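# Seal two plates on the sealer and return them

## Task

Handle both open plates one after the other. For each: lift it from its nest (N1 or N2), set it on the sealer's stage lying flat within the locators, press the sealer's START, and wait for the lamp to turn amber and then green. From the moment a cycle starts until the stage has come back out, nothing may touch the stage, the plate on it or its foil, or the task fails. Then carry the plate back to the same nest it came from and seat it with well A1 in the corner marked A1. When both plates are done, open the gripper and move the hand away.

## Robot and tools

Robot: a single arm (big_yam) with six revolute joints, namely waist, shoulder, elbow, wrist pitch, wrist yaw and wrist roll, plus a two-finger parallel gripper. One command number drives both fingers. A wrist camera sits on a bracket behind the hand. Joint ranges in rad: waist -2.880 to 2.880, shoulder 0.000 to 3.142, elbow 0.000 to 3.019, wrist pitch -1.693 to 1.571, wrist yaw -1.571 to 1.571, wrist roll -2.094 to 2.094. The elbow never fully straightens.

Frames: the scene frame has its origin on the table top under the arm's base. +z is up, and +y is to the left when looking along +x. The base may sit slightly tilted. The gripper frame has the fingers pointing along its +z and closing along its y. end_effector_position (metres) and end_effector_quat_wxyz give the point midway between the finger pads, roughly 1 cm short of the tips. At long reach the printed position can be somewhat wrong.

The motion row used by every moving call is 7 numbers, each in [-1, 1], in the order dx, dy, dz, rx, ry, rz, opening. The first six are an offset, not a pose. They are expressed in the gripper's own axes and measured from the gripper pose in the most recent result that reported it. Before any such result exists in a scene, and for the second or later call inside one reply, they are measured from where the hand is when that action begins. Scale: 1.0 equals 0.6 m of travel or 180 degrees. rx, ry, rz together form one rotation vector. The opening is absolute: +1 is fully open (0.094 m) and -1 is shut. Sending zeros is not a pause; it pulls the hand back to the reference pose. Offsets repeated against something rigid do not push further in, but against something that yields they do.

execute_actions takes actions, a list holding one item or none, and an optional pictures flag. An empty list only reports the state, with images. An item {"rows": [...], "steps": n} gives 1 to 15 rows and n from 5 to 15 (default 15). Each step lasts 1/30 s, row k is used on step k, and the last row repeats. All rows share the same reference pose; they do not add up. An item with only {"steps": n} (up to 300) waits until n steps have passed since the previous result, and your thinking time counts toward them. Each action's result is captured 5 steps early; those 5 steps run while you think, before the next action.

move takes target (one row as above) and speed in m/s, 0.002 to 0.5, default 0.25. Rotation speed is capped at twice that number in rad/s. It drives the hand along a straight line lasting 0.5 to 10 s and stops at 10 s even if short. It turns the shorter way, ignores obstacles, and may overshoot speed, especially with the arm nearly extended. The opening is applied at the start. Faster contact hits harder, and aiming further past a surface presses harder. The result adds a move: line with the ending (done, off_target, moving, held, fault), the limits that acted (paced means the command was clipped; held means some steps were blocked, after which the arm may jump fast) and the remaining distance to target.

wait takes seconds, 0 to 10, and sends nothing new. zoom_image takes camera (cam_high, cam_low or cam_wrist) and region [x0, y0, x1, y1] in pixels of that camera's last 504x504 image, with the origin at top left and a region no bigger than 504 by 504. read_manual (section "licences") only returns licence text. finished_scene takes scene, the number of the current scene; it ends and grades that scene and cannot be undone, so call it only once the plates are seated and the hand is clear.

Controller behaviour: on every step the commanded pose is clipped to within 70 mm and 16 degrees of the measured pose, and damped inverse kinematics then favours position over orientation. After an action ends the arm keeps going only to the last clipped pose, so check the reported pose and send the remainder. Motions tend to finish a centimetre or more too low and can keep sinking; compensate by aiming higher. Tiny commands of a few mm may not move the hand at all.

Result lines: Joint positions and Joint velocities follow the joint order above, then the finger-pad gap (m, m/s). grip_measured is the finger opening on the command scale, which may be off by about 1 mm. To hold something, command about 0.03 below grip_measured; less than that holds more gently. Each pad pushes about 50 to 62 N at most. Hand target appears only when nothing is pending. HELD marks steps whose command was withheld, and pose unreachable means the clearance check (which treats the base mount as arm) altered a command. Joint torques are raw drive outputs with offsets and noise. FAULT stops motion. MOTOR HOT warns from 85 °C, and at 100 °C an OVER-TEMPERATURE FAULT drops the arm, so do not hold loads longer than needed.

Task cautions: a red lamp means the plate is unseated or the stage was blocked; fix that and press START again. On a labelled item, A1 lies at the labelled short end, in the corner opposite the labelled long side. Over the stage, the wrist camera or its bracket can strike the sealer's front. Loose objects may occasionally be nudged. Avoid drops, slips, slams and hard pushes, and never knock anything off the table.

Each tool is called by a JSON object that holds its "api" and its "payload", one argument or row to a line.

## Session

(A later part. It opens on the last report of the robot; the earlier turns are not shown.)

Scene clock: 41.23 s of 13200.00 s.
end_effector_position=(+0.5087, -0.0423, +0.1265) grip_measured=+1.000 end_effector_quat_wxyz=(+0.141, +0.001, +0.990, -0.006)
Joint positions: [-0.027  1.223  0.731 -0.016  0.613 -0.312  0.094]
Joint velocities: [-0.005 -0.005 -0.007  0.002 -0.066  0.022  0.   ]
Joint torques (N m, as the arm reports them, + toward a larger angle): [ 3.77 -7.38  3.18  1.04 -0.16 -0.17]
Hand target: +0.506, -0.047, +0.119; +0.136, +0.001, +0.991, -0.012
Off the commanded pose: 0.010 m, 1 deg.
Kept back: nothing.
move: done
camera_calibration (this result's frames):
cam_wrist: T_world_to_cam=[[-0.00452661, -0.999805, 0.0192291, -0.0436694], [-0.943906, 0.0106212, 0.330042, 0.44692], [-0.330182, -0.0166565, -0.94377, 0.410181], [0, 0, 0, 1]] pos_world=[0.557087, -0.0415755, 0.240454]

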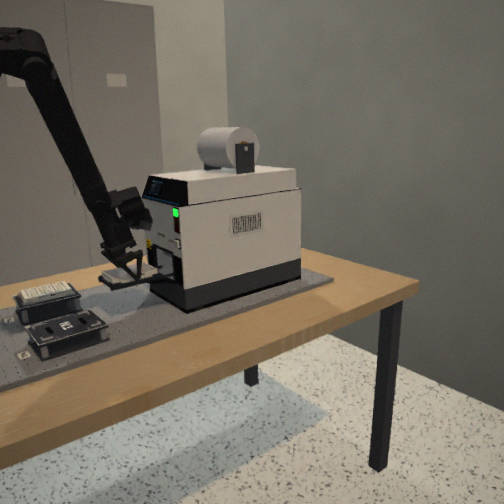

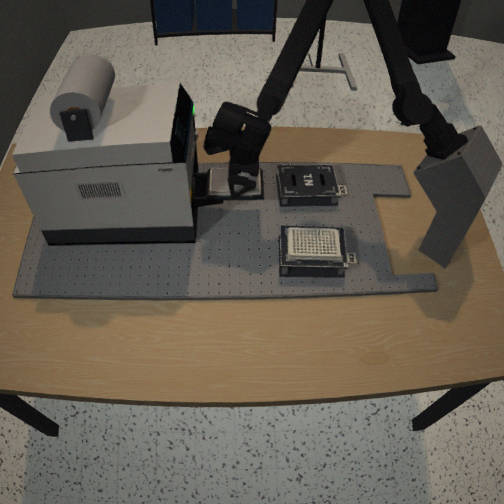

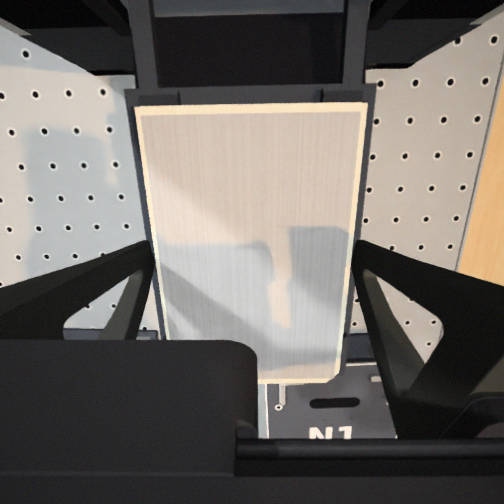

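{"api": "move", "payload": {
  "target": [0,0,0,0,0,0,0.715],
  "speed": 0.03
}}

{"api": "move", "payload": {
  "target": [-0.016,0.008,-0.075,0,0,0,0.715],
  "speed": 0.07
}}

{"api": "move", "payload": {
  "target": [0.328,-0.108,-0.095,0,0,-0.01,0.715],
  "speed": 0.2
}}

{"api": "move", "payload": {
  "target": [0.035,-0.012,0.115,0.002,0,0,0.715],
  "speed": 0.1
}}

Scene clock: 42.17 s of 13200.00 s.
end_effector_position=(+0.5087, -0.0424, +0.1265) grip_measured=+0.749 end_effector_quat_wxyz=(+0.141, +0.000, +0.990, -0.006)
Joint positions: [-0.027  1.223  0.731 -0.016  0.614 -0.312  0.082]
Joint velocities: [-0.005  0.015 -0.002  0.012 -0.022 -0.066  0.001]
Joint torques (N m, as the arm reports them, + toward a larger angle): [ 5.34 -8.14  3.21  0.7  -0.1  -0.06]
Hand target: +0.509, -0.042, +0.127; +0.141, +0.000, +0.990, -0.006
Off the commanded pose: 0.000 m, 0 deg.
Kept back: nothing.
move: done
camera_calibration (this result's frames):
cam_wrist: T_world_to_cam=[[-0.00436148, -0.99979, 0.0200333, -0.0439793], [-0.94383, 0.0107349, 0.330258, 0.446826], [-0.330404, -0.0174676, -0.943678, 0.410224], [0, 0, 0, 1]] pos_world=[0.557075, -0.0416011, 0.240432]

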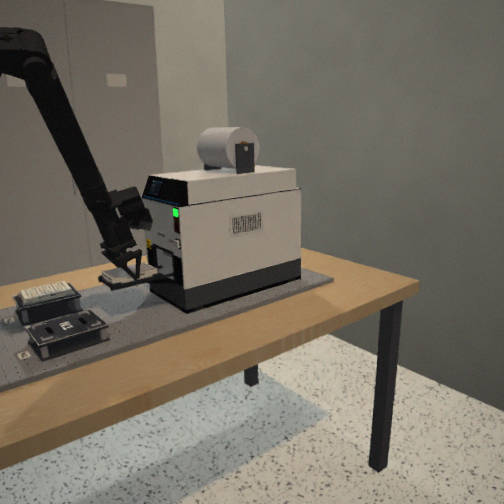

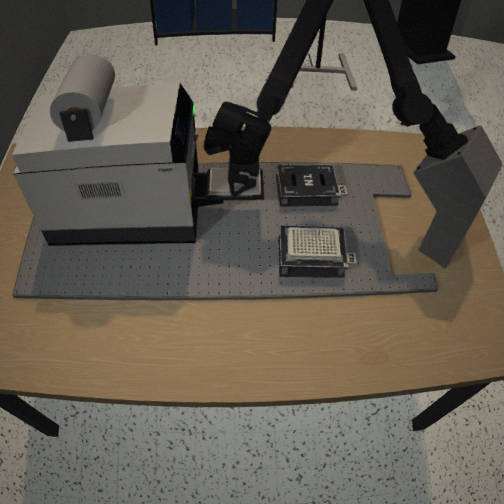

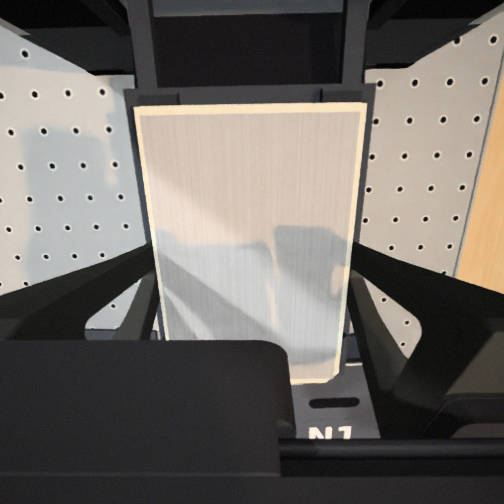

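Scene clock: 43.17 s of 13200.00 s.
end_effector_position=(+0.5075, -0.0433, +0.1685) grip_measured=+0.749 end_effector_quat_wxyz=(+0.141, +0.001, +0.990, -0.012)
Joint positions: [ 0.052  1.127  0.731 -0.137  0.693 -0.265  0.082]
Joint velocities: [-0.005 -0.005 -0.002  0.017  0.051  0.081  0.   ]
Joint torques (N m, as the arm reports them, + toward a larger angle): [ 5.96 -7.59  3.52  0.42  0.05  0.02]
Hand target: +0.505, -0.038, +0.172; +0.142, -0.000, +0.990, -0.007
Off the commanded pose: 0.008 m, 1 deg.
Kept back: nothing.
move: done
camera_calibration (this result's frames):
cam_wrist: T_world_to_cam=[[-0.00809775, -0.999477, 0.0313015, -0.0456898], [-0.943965, 0.017969, 0.329556, 0.432312], [-0.329946, -0.0268789, -0.943617, 0.448801], [0, 0, 0, 1]] pos_world=[0.555798, -0.0413708, 0.282455]

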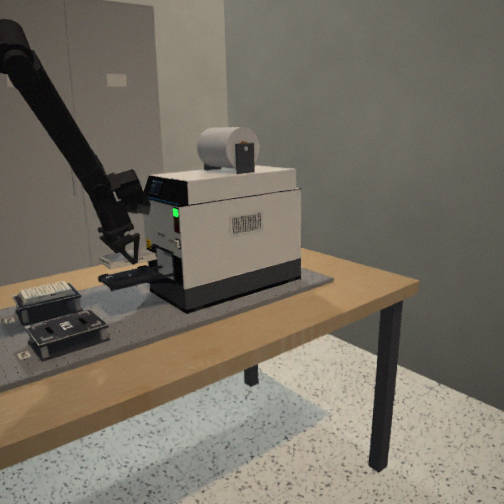

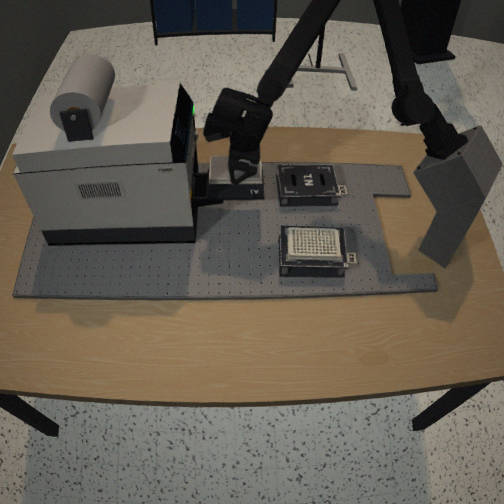

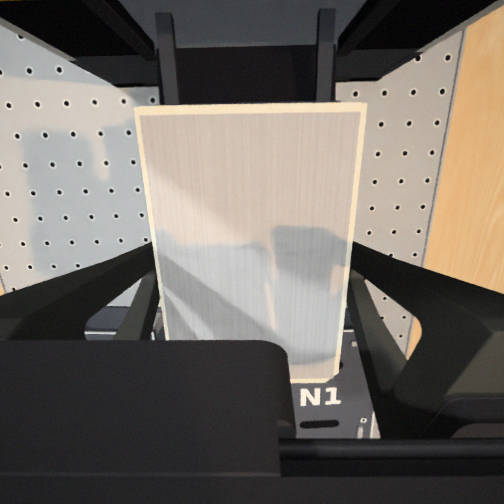

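Scene clock: 44.73 s of 13200.00 s.
end_effector_position=(+0.3035, -0.0990, +0.1669) grip_measured=+0.749 end_effector_quat_wxyz=(+0.145, -0.008, +0.989, -0.010)
Joint positions: [-0.255  0.552  0.194 -0.079  0.413 -0.454  0.082]
Joint velocities: [ 0.005 -0.015  0.012  0.022  0.037 -0.007  0.   ]
Joint torques (N m, as the arm reports them, + toward a larger angle): [-0.83 -2.38  3.72  0.48 -0.21 -0.17]
Hand target: +0.300, -0.100, +0.165; +0.140, -0.012, +0.990, -0.012
Off the commanded pose: 0.008 m, 1 deg.
Kept back: nothing.
move: done
camera_calibration (this result's frames):
cam_wrist: T_world_to_cam=[[0.0100948, -0.999492, 0.0302416, -0.108251], [-0.946705, 0.000184135, 0.322101, 0.241591], [-0.321943, -0.0318814, -0.946222, 0.375932], [0, 0, 0, 1]] pos_world=[0.350837, -0.0962552, 0.281173]

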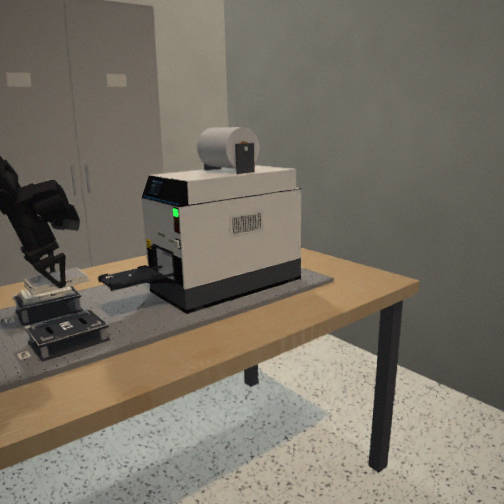

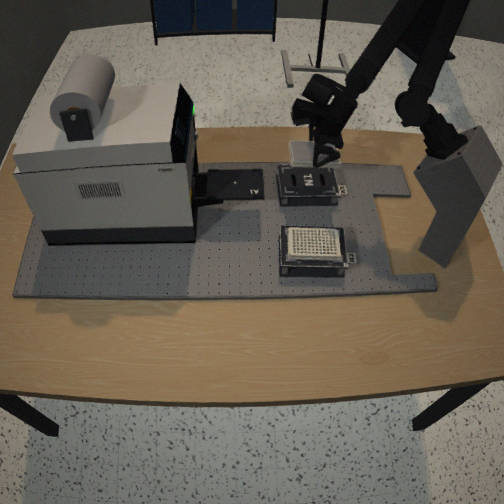

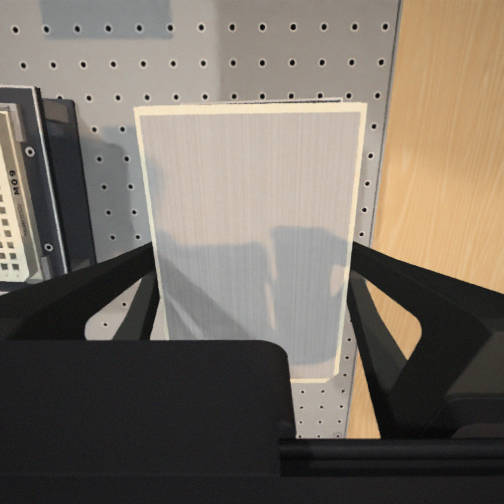

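Scene clock: 45.97 s of 13200.00 s.
end_effector_position=(+0.3004, -0.1002, +0.0971) grip_measured=+0.749 end_effector_quat_wxyz=(+0.141, -0.007, +0.990, -0.004)
Joint positions: [-0.433  0.991  0.196  0.368  0.245 -0.525  0.082]
Joint velocities: [ 0.005 -0.005  0.007 -0.007  0.051  0.037  0.   ]
Joint torques (N m, as the arm reports them, + toward a larger angle): [ 0.03 -4.86  0.04  1.1  -0.23 -0.15]
Hand target: +0.304, -0.107, +0.097; +0.145, -0.006, +0.989, -0.012
Off the commanded pose: 0.008 m, 1 deg.
Kept back: nothing.
move: done
camera_calibration (this result's frames):
cam_wrist: T_world_to_cam=[[0.0111151, -0.999777, 0.0179544, -0.106527], [-0.943431, -0.00453479, 0.331537, 0.258764], [-0.331382, -0.0206238, -0.943271, 0.312532], [0, 0, 0, 1]] pos_world=[0.348877, -0.0988837, 0.210925]

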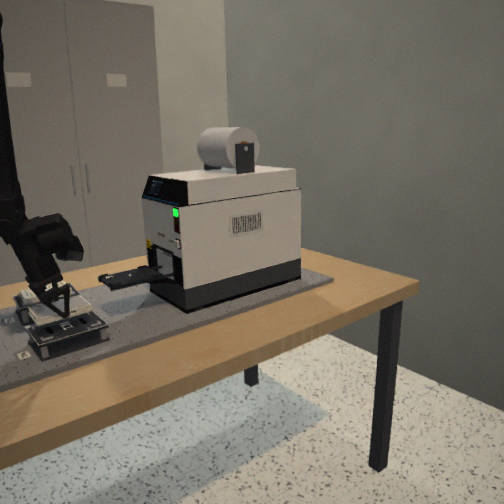

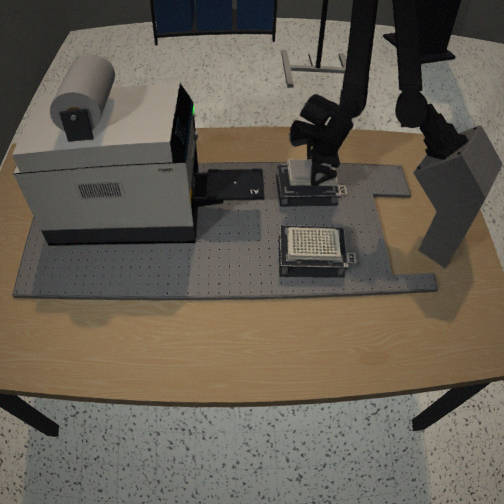

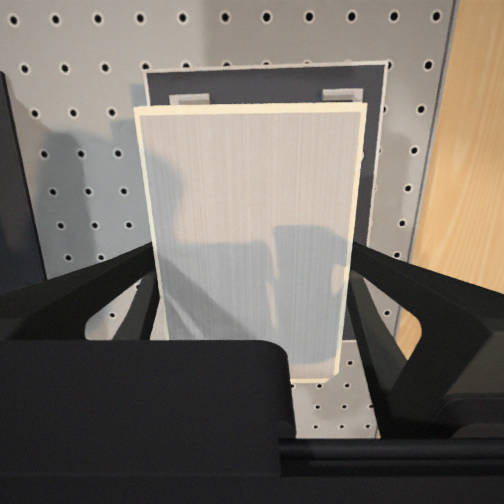

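{"api": "move", "payload": {
  "target": [-0.008,-0.026,0.038,0.003,-0.003,-0.006,0.715],
  "speed": 0.06
}}

Scene clock: 46.97 s of 13200.00 s.
end_effector_position=(+0.3115, -0.1104, +0.0797) grip_measured=+0.749 end_effector_quat_wxyz=(+0.145, -0.014, +0.989, -0.003)
Joint positions: [-0.486  1.081  0.24   0.425  0.188 -0.563  0.082]
Joint velocities: [ 0.005 -0.005 -0.012  0.012  0.037 -0.11  -0.   ]
Joint torques (N m, as the arm reports them, + toward a larger angle): [ 0.11 -5.15 -0.67  1.08 -0.25 -0.19]
Hand target: +0.312, -0.116, +0.077; +0.145, -0.015, +0.989, -0.009
Off the commanded pose: 0.006 m, 1 deg.
Kept back: nothing.
move: done
camera_calibration (this result's frames):
cam_wrist: T_world_to_cam=[[0.0256599, -0.999505, 0.0182217, -0.121039], [-0.94647, -0.0184233, 0.322266, 0.275116], [-0.32177, -0.0255156, -0.946474, 0.296328], [0, 0, 0, 1]] pos_world=[0.358845, -0.10835, 0.194012]

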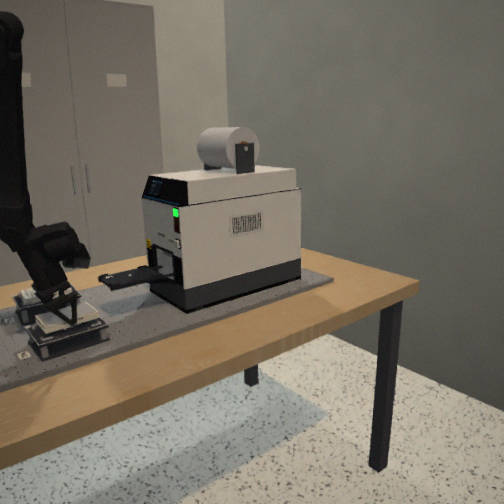

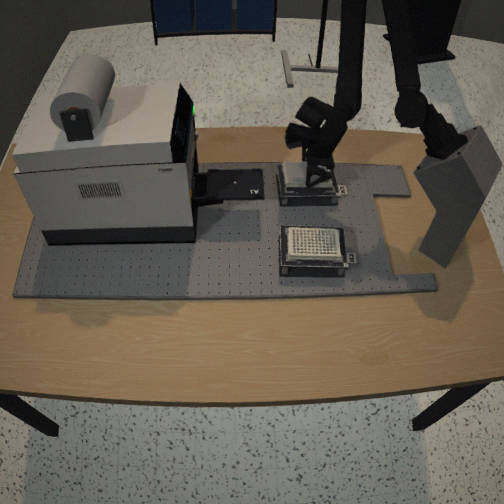

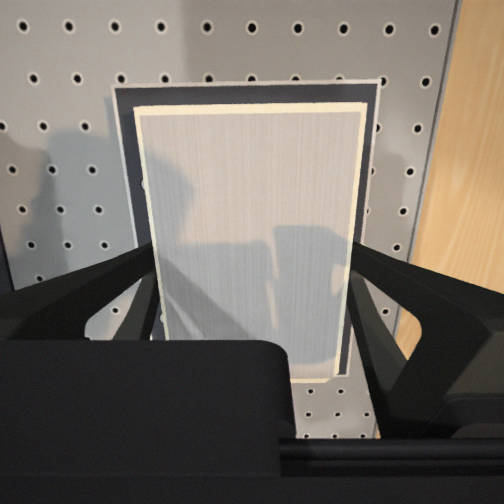

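{"api": "move", "payload": {
  "target": [0.02,-0.001,0.014,0.002,0.005,0,0.715],
  "speed": 0.04
}}

Scene clock: 47.93 s of 13200.00 s.
end_effector_position=(+0.3070, -0.1078, +0.0710) grip_measured=+0.749 end_effector_quat_wxyz=(+0.141, -0.014, +0.990, -0.001)
Joint positions: [-0.495  1.134  0.24   0.471  0.181 -0.565  0.082]
Joint velocities: [-0.005 -0.015 -0.012  0.012 -0.081 -0.037  0.001]
Joint torques (N m, as the arm reports them, + toward a larger angle): [ 0.11 -5.11 -1.92  1.13 -0.27 -0.13]
Hand target: +0.303, -0.111, +0.068; +0.137, -0.014, +0.990, -0.006
Off the commanded pose: 0.006 m, 1 deg.
Kept back: nothing.
move: done
camera_calibration (this result's frames):
cam_wrist: T_world_to_cam=[[0.0261619, -0.999542, 0.0152047, -0.118116], [-0.943747, -0.0196804, 0.330083, 0.272218], [-0.329633, -0.022985, -0.943829, 0.289213], [0, 0, 0, 1]] pos_world=[0.355329, -0.106057, 0.184909]

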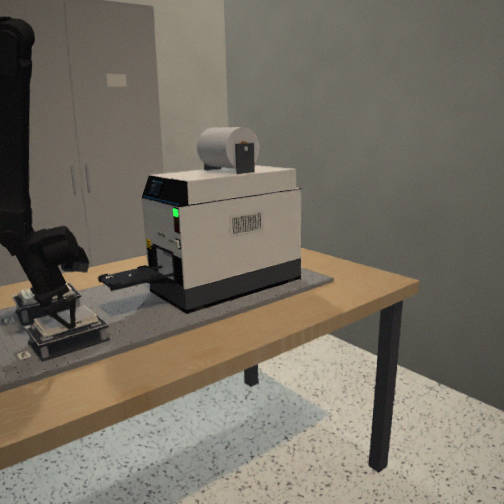

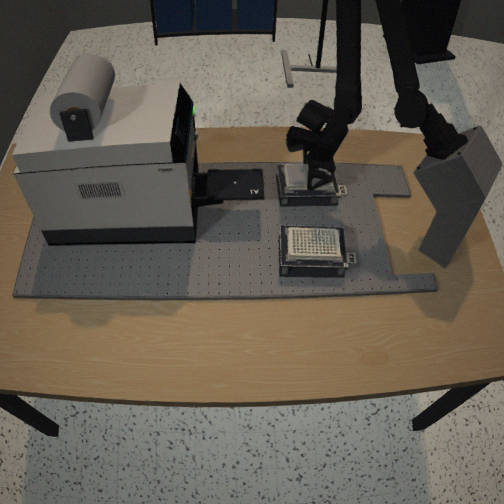

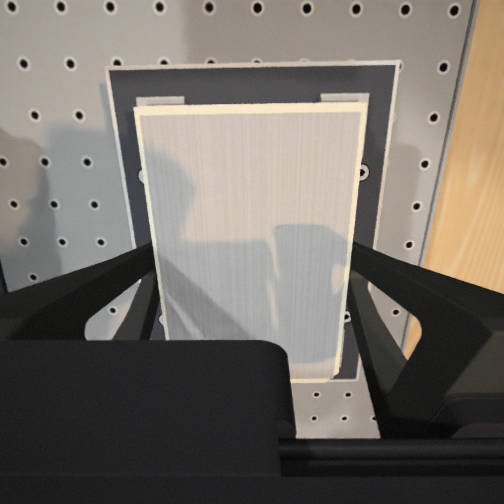

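{"api": "move", "payload": {
  "target": [0.011,-0.013,0.014,0.007,0.005,0,0.715],
  "speed": 0.03
}}

Scene clock: 48.87 s of 13200.00 s.
end_effector_position=(+0.3061, -0.1090, +0.0657) grip_measured=+0.749 end_effector_quat_wxyz=(+0.139, -0.015, +0.990, -0.004)
Joint positions: [-0.504  1.163  0.245  0.494  0.18  -0.569  0.082]
Joint velocities: [-0.015 -0.015 -0.002  0.012  0.007 -0.066 -0.   ]
Joint torques (N m, as the arm reports them, + toward a larger angle): [-0.21 -5.07 -1.45  0.95 -0.02 -0.13]
Hand target: +0.303, -0.115, +0.061; +0.133, -0.013, +0.991, -0.012
Off the commanded pose: 0.009 m, 1 deg.
Kept back: nothing.
move: done
camera_calibration (this result's frames):
cam_wrist: T_world_to_cam=[[0.0260189, -0.999455, 0.0203164, -0.119484], [-0.942361, -0.0177406, 0.334129, 0.272554], [-0.333586, -0.027839, -0.942309, 0.284518], [0, 0, 0, 1]] pos_world=[0.354864, -0.106663, 0.179463]

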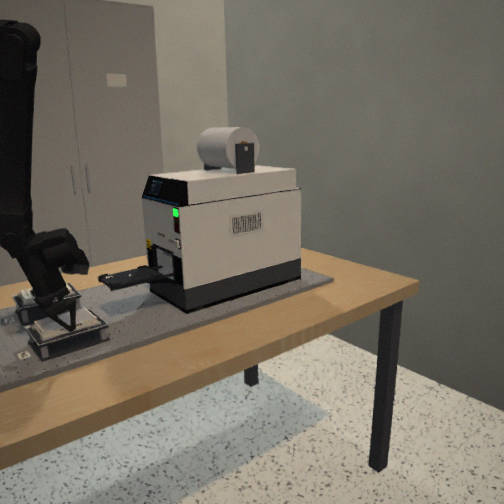

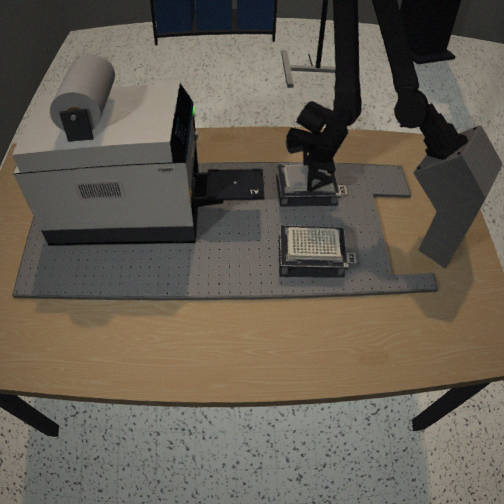

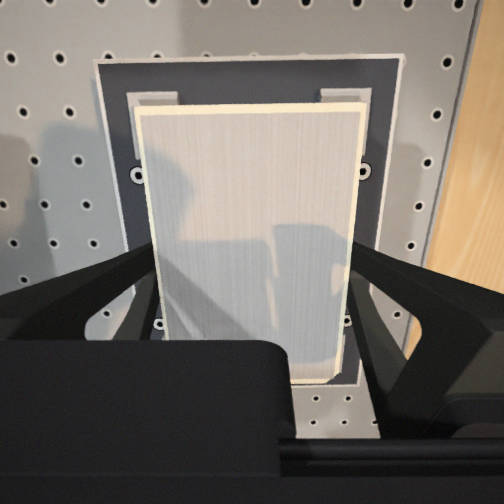

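{"api": "move", "payload": {
  "target": [0,0,0,0,0,0,1],
  "speed": 0.03
}}

{"api": "move", "payload": {
  "target": [-0.03,0.004,-0.095,0,0,0,1],
  "speed": 0.1
}}

{"api": "move", "payload": {
  "target": [-0.03,0.37,0.0,-0.004,0,0.008,1],
  "speed": 0.2
}}

{"api": "zoom_image", "payload": {
  "camera": "cam_high",
  "region": [10,270,120,360]
}}

Scene clock: 54.57 s of 13200.00 s.
end_effector_position=(+0.3061, -0.1090, +0.0657) grip_measured=+1.000 end_effector_quat_wxyz=(+0.139, -0.015, +0.990, -0.004)
Joint positions: [-0.504  1.163  0.245  0.494  0.179 -0.569  0.094]
Joint velocities: [-0.015 -0.005 -0.012 -0.007  0.022  0.007  0.   ]
Joint torques (N m, as the arm reports them, + toward a larger angle): [ 1.41 -5.87 -1.86  0.74 -0.13 -0.06]
Hand target: +0.306, -0.109, +0.066; +0.139, -0.015, +0.990, -0.004
Off the commanded pose: 0.000 m, 0 deg.
Kept back: nothing.
After step 90, 2.00 s passed at rest.
move: done
camera_calibration (this result's frames):
cam_wrist: T_world_to_cam=[[0.0261059, -0.999459, 0.0200072, -0.119436], [-0.942424, -0.0179314, 0.333938, 0.272594], [-0.333399, -0.027573, -0.942383, 0.284515], [0, 0, 0, 1]] pos_world=[0.354874, -0.106638, 0.179482]

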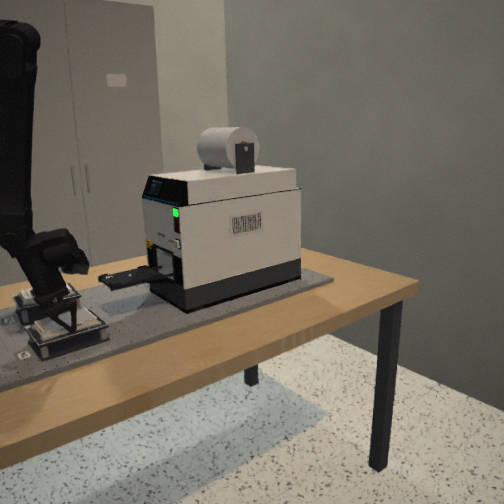

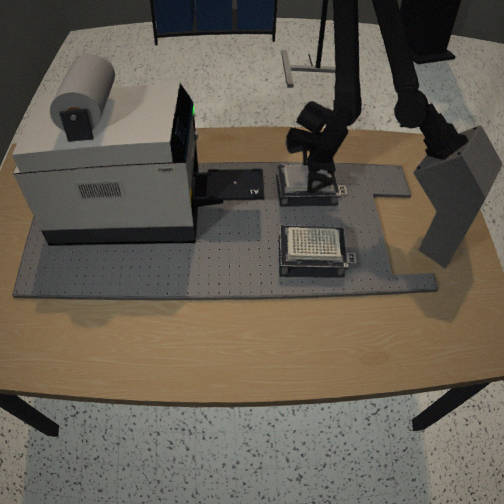

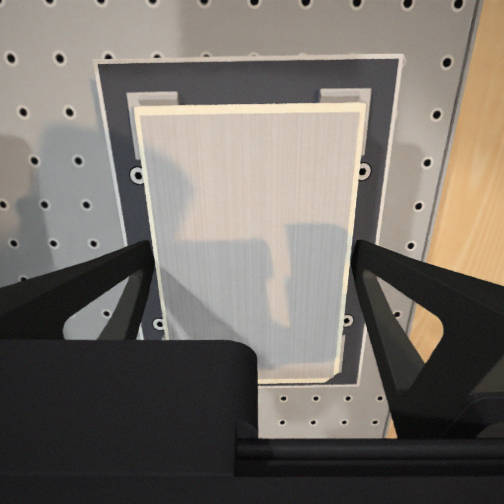

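Scene clock: 55.63 s of 13200.00 s.
end_effector_position=(+0.3097, -0.1127, +0.1247) grip_measured=+1.000 end_effector_quat_wxyz=(+0.144, -0.014, +0.989, -0.012)
Joint positions: [-0.409  0.801  0.212  0.172  0.276 -0.534  0.094]
Joint velocities: [-0.005 -0.005 -0.012 -0.002 -0.007  0.007  0.   ]
Joint torques (N m, as the arm reports them, + toward a larger angle): [ 1.76 -4.15  0.97  0.45 -0.02  0.02]
Hand target: +0.306, -0.106, +0.124; +0.140, -0.015, +0.990, -0.005
Off the commanded pose: 0.007 m, 1 deg.
Kept back: nothing.
move: done
camera_calibration (this result's frames):
cam_wrist: T_world_to_cam=[[0.0225032, -0.999069, 0.0368167, -0.125389], [-0.945425, -0.00929226, 0.325709, 0.259143], [-0.325063, -0.0421369, -0.944753, 0.337274], [0, 0, 0, 1]] pos_world=[0.357457, -0.108652, 0.238851]

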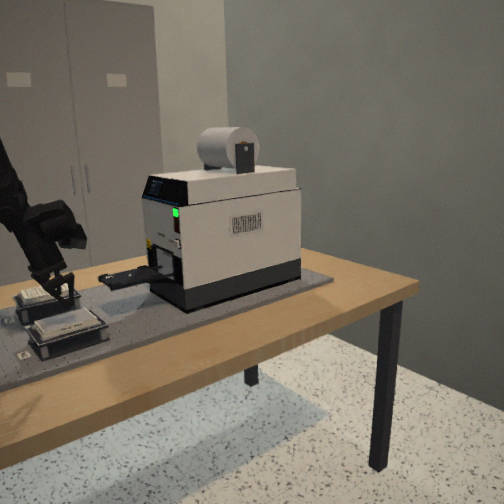

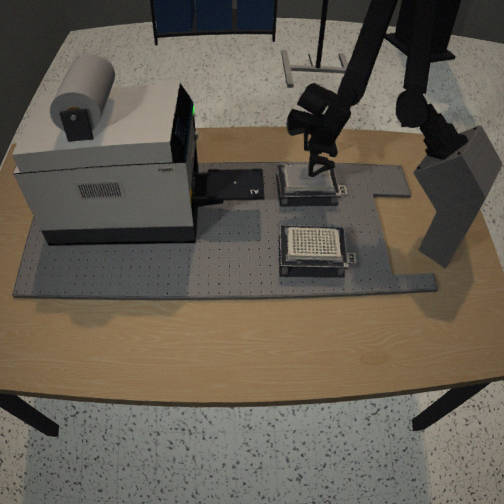

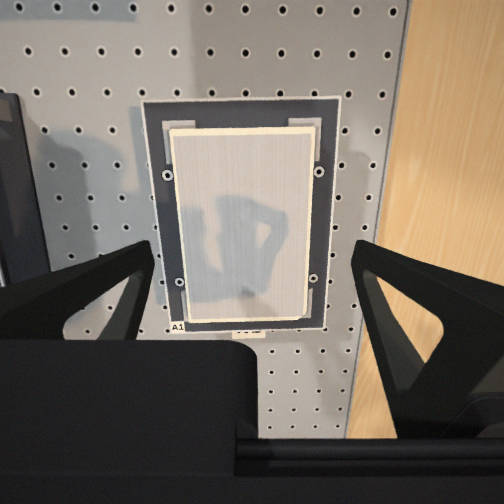

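Scene clock: 57.30 s of 13200.00 s.
end_effector_position=(+0.3219, +0.1012, +0.1228) grip_measured=+1.000 end_effector_quat_wxyz=(+0.140, -0.017, +0.990, -0.013)
Joint positions: [ 0.33   1.573  0.347  0.518  0.919 -0.064  0.094]
Joint velocities: [ 0.005 -0.005  0.007 -0.007 -0.022  0.022  0.   ]
Joint torques (N m, as the arm reports them, + toward a larger angle): [ 7.35 -4.88  0.2   0.97  0.13  0.03]
Hand target: +0.327, +0.104, +0.126; +0.148, -0.007, +0.989, -0.009
Off the commanded pose: 0.009 m, 2 deg.
Kept back: nothing.
move: done
camera_calibration (this result's frames):
cam_wrist: T_world_to_cam=[[0.0272606, -0.998869, 0.0389657, 0.0863176], [-0.942951, -0.0127564, 0.332687, 0.272015], [-0.331814, -0.045812, -0.942232, 0.35066], [0, 0, 0, 1]] pos_world=[0.370498, 0.105754, 0.236544]

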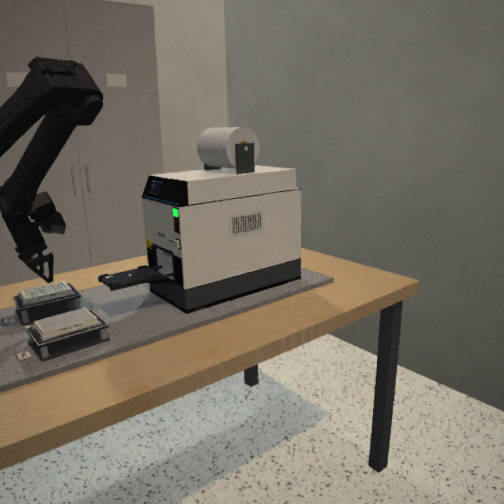

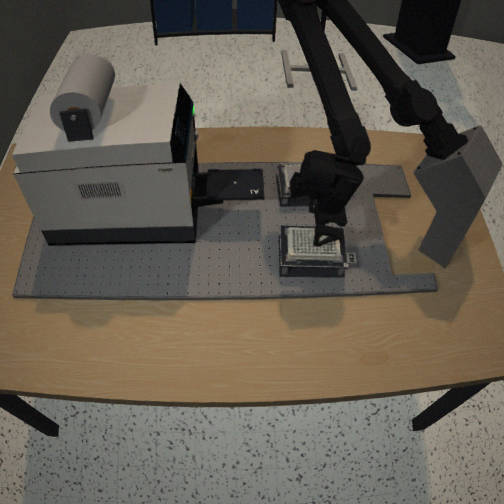

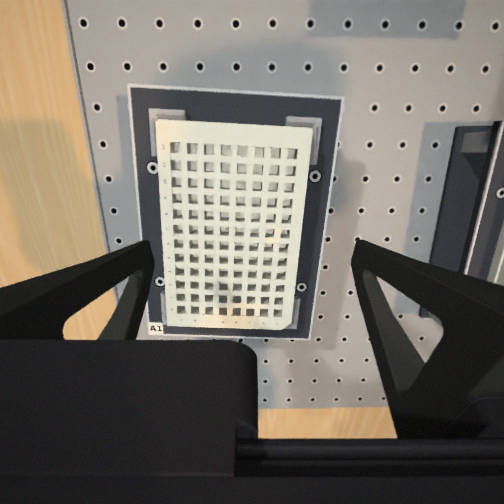

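Region (10, 270, 120, 360) of cam_high's 504x504 image, scaled by 4.582, with more detail than that image has; it fills the top 412 rows of this view, and the rest is white.

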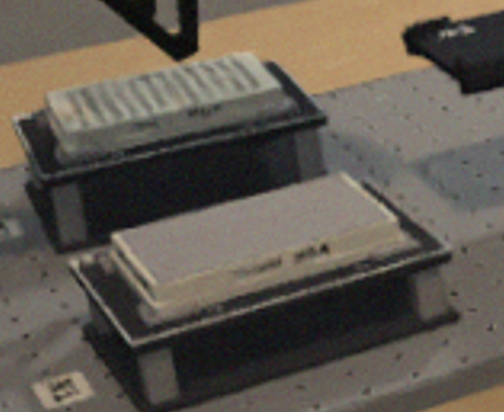

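{"api": "move", "payload": {
  "target": [0.012,0.006,0.052,-0.002,-0.003,0.024,1],
  "speed": 0.08
}}

Scene clock: 58.30 s of 13200.00 s.
end_effector_position=(+0.3213, +0.1091, +0.0966) grip_measured=+1.000 end_effector_quat_wxyz=(+0.145, +0.016, +0.989, +0.002)
Joint positions: [ 0.271  1.695  0.359  0.688  0.851 -0.066  0.094]
Joint velocities: [ 0.005 -0.015 -0.007 -0.002  0.007  0.007  0.   ]
Joint torques (N m, as the arm reports them, + toward a larger angle): [ 5.28 -4.71 -0.86  1.11 -0.1  -0.15]
Hand target: +0.324, +0.105, +0.091; +0.144, +0.021, +0.989, -0.004
Off the commanded pose: 0.008 m, 1 deg.
Kept back: nothing.
move: done
camera_calibration (this result's frames):
cam_wrist: T_world_to_cam=[[-0.0333625, -0.999443, -0.000302989, 0.118523], [-0.946122, 0.0314849, 0.322277, 0.277436], [-0.322088, 0.0110386, -0.946645, 0.317207], [0, 0, 0, 1]] pos_world=[0.368611, 0.10622, 0.210907]

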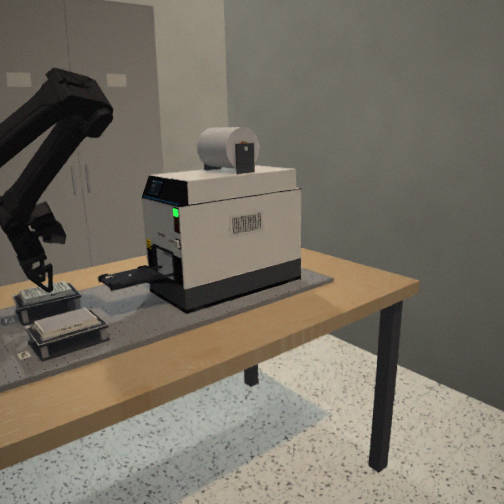

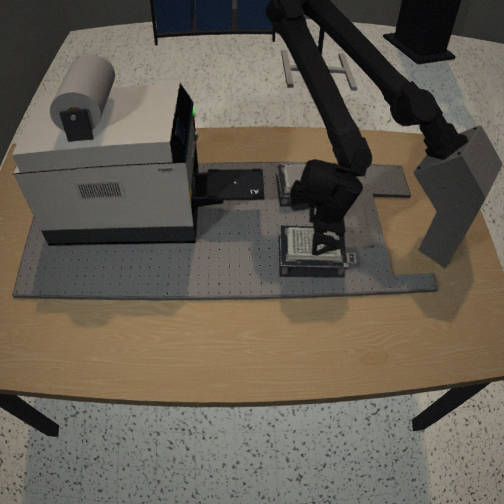

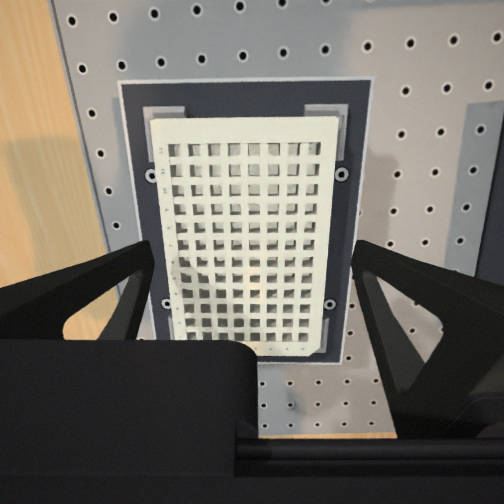

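{"api": "move", "payload": {
  "target": [0.011,-0.006,0.042,0.006,0,0,1],
  "speed": 0.05
}}

Scene clock: 59.37 s of 13200.00 s.
end_effector_position=(+0.3208, +0.1109, +0.0772) grip_measured=+1.000 end_effector_quat_wxyz=(+0.147, +0.015, +0.989, -0.000)
Joint positions: [ 0.227  1.776  0.377  0.785  0.82  -0.111  0.094]
Joint velocities: [-0.015  0.005 -0.007  0.022  0.022 -0.037  0.   ]
Joint torques (N m, as the arm reports them, + toward a larger angle): [ 5.37 -4.54 -1.57  1.1  -0.11 -0.14]
Hand target: +0.322, +0.106, +0.071; +0.144, +0.018, +0.989, -0.007
Off the commanded pose: 0.009 m, 1 deg.
Kept back: nothing.
move: done
camera_calibration (this result's frames):
cam_wrist: T_world_to_cam=[[-0.0314886, -0.999496, 0.00414327, 0.119386], [-0.946997, 0.03116, 0.319729, 0.283668], [-0.319696, 0.00614413, -0.9475, 0.298483], [0, 0, 0, 1]] pos_world=[0.367816, 0.108652, 0.191622]

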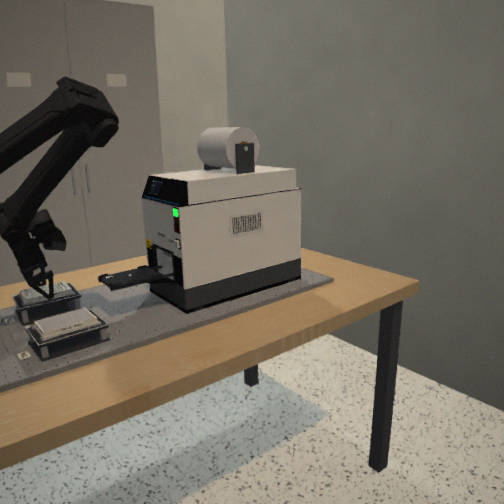

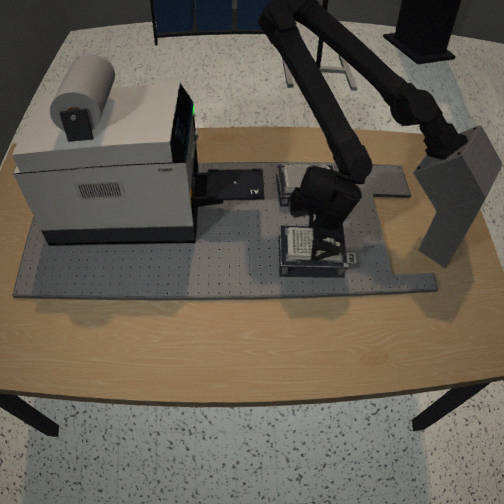

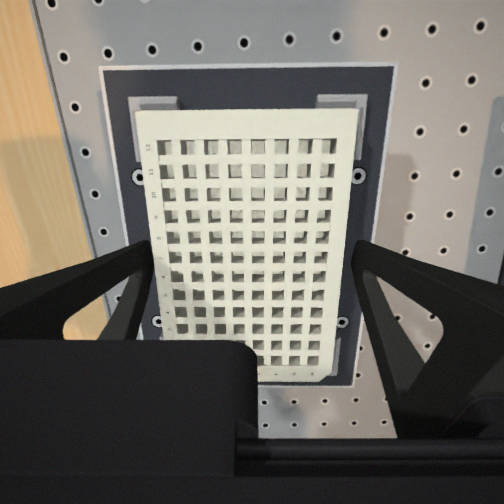

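{"api": "move", "payload": {
  "target": [0.006,-0.008,0.018,0.006,0.004,0,1],
  "speed": 0.03
}}

Scene clock: 60.30 s of 13200.00 s.
end_effector_position=(+0.3193, +0.1118, +0.0741) grip_measured=+1.000 end_effector_quat_wxyz=(+0.144, +0.012, +0.989, -0.001)
Joint positions: [ 0.223  1.789  0.381  0.789  0.818 -0.116  0.094]
Joint velocities: [ 0.005  0.005  0.007  0.002 -0.007 -0.051  0.   ]
Joint torques (N m, as the arm reports them, + toward a larger angle): [ 5.24 -4.49 -1.44  0.99 -0.15 -0.14]
Hand target: +0.320, +0.107, +0.066; +0.140, +0.016, +0.990, -0.009
Off the commanded pose: 0.010 m, 1 deg.
Kept back: nothing.
move: done
camera_calibration (this result's frames):
cam_wrist: T_world_to_cam=[[-0.025361, -0.999654, 0.00697931, 0.1181], [-0.94553, 0.0262533, 0.324473, 0.28294], [-0.324544, 0.00162982, -0.945869, 0.297072], [0, 0, 0, 1]] pos_world=[0.366936, 0.110147, 0.188361]

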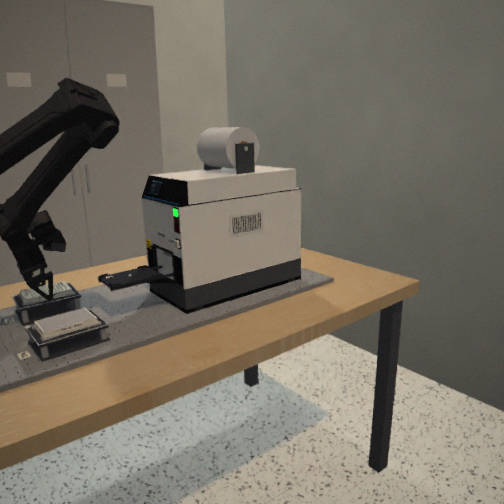

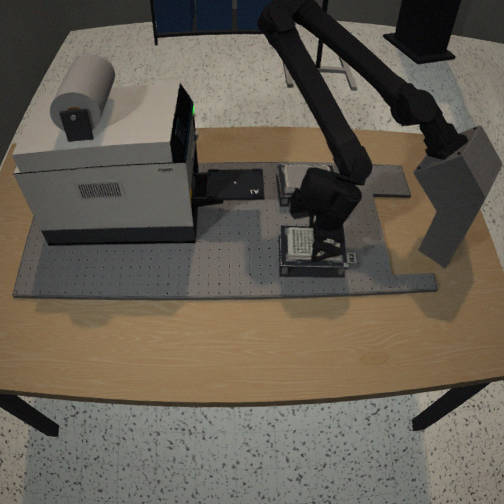

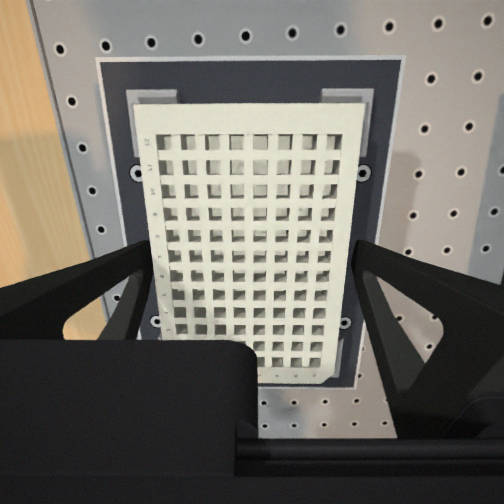

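{"api": "move", "payload": {
  "target": [0,0,0,0,0,0,0.715],
  "speed": 0.03
}}

{"api": "move", "payload": {
  "target": [-0.048,0.008,-0.165,0,0,0,0.715],
  "speed": 0.12
}}

{"api": "move", "payload": {
  "target": [-0.315,-0.27,0.08,0,0,-0.005,0.715],
  "speed": 0.2
}}

Scene clock: 61.23 s of 13200.00 s.
end_effector_position=(+0.3194, +0.1124, +0.0742) grip_measured=+0.747 end_effector_quat_wxyz=(+0.145, +0.011, +0.989, +0.000)
Joint positions: [ 0.223  1.789  0.381  0.789  0.815 -0.116  0.082]
Joint velocities: [-0.005 -0.005 -0.017 -0.007 -0.037  0.051 -0.001]
Joint torques (N m, as the arm reports them, + toward a larger angle): [ 7.29 -5.23 -2.2   0.65  0.13 -0.06]
Hand target: +0.319, +0.112, +0.074; +0.144, +0.012, +0.989, -0.001
Off the commanded pose: 0.001 m, 0 deg.
Kept back: nothing.
move: done
camera_calibration (this result's frames):
cam_wrist: T_world_to_cam=[[-0.0240143, -0.999702, 0.00431096, 0.118454], [-0.945749, 0.0241154, 0.324002, 0.283312], [-0.32401, 0.00370361, -0.946046, 0.296808], [0, 0, 0, 1]] pos_world=[0.366955, 0.110488, 0.18849]

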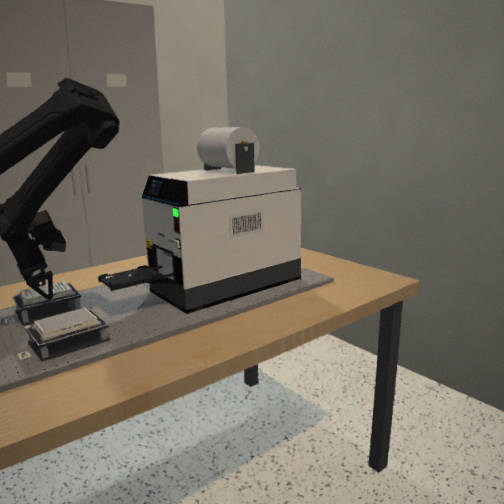

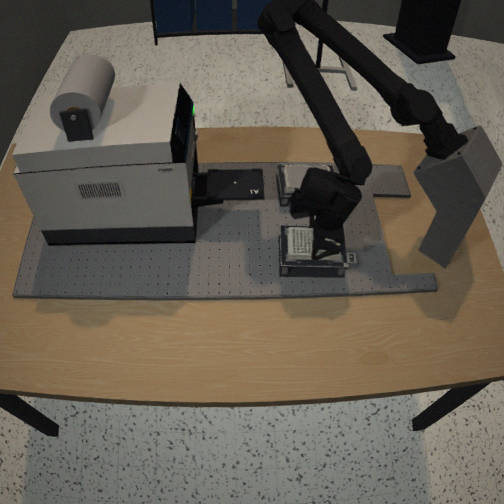

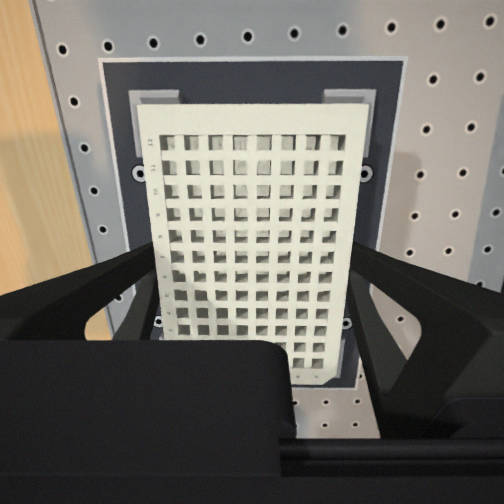

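Scene clock: 62.63 s of 13200.00 s.
end_effector_position=(+0.3138, +0.1096, +0.1722) grip_measured=+0.747 end_effector_quat_wxyz=(+0.143, +0.006, +0.990, -0.006)
Joint positions: [0.496 1.429 0.348 0.212 1.029 0.182 0.082]
Joint velocities: [-0.005 -0.005 -0.017  0.002  0.022  0.007  0.   ]
Joint torques (N m, as the arm reports them, + toward a larger angle): [ 7.05 -3.33  2.73  0.32  0.19  0.02]
Hand target: +0.318, +0.114, +0.176; +0.148, +0.010, +0.989, -0.001
Off the commanded pose: 0.010 m, 1 deg.
Kept back: nothing.
move: done
camera_calibration (this result's frames):
cam_wrist: T_world_to_cam=[[-0.015973, -0.999705, 0.0182803, 0.110218], [-0.945156, 0.0210614, 0.325939, 0.2462], [-0.326228, -0.0120715, -0.945214, 0.39], [0, 0, 0, 1]] pos_world=[0.361687, 0.109708, 0.286372]

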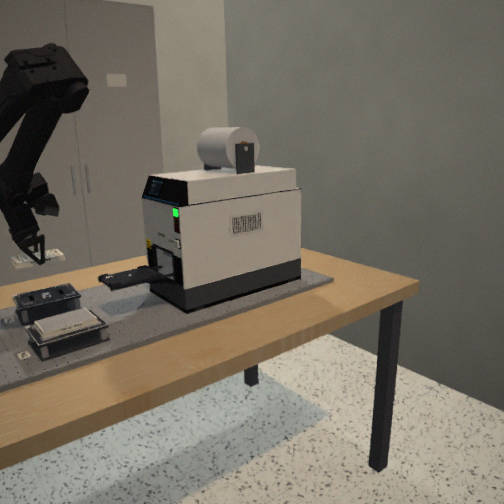

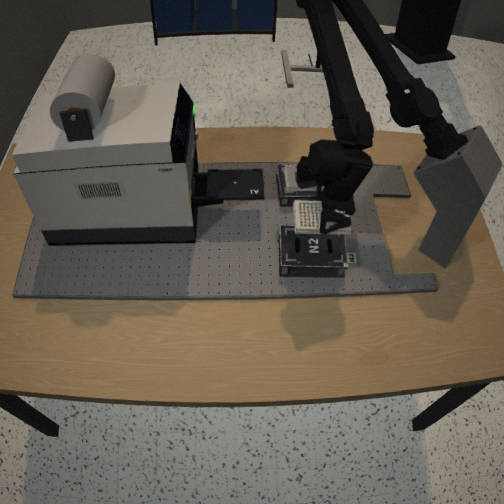

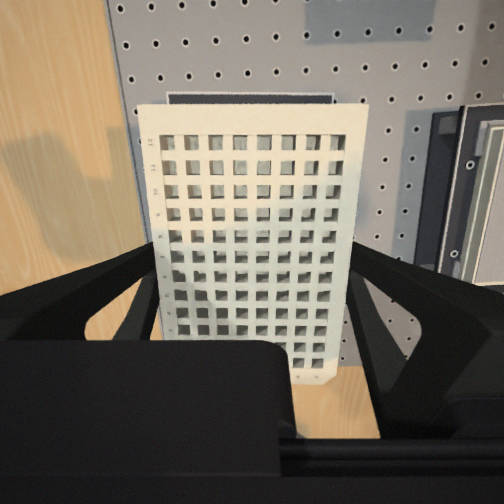

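Scene clock: 64.40 s of 13200.00 s.
end_effector_position=(+0.4945, -0.0478, +0.1785) grip_measured=+0.747 end_effector_quat_wxyz=(+0.139, -0.002, +0.990, +0.001)
Joint positions: [ 0.051  1.067  0.703 -0.184  0.668 -0.259  0.082]
Joint velocities: [-0.005 -0.015  0.012  0.002  0.022 -0.007 -0.001]
Joint torques (N m, as the arm reports them, + toward a larger angle): [ 3.34 -6.75  5.8   0.4  -0.15 -0.14]
Hand target: +0.501, -0.056, +0.179; +0.139, +0.000, +0.990, -0.004
Off the commanded pose: 0.014 m, 1 deg.
Kept back: nothing.
move: off_target
camera_calibration (this result's frames):
cam_wrist: T_world_to_cam=[[0.00161524, -0.999977, 0.00656864, -0.0510299], [-0.942283, 0.000677285, 0.334816, 0.414198], [-0.334812, -0.00673033, -0.942261, 0.456953], [0, 0, 0, 1]] pos_world=[0.543368, -0.0482338, 0.292224]

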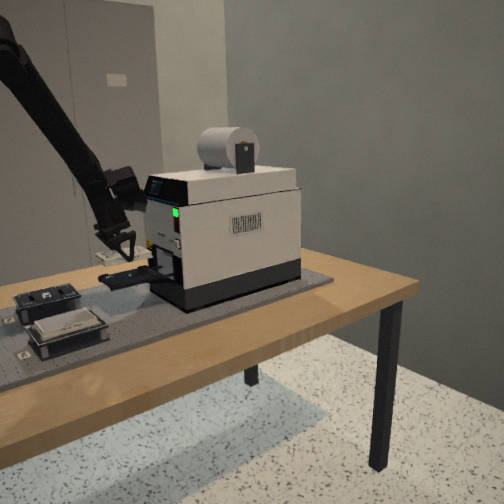

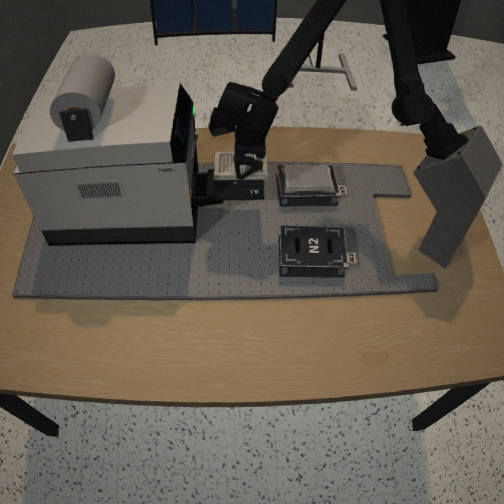

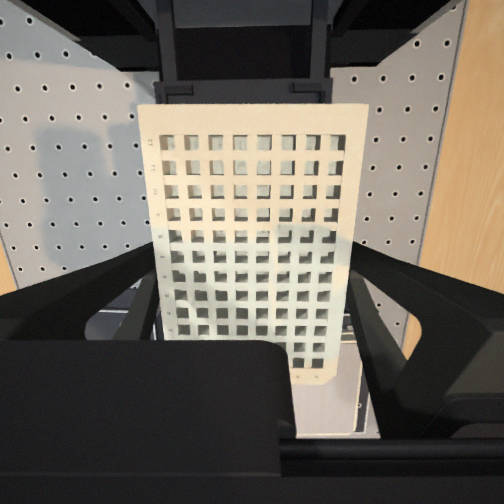

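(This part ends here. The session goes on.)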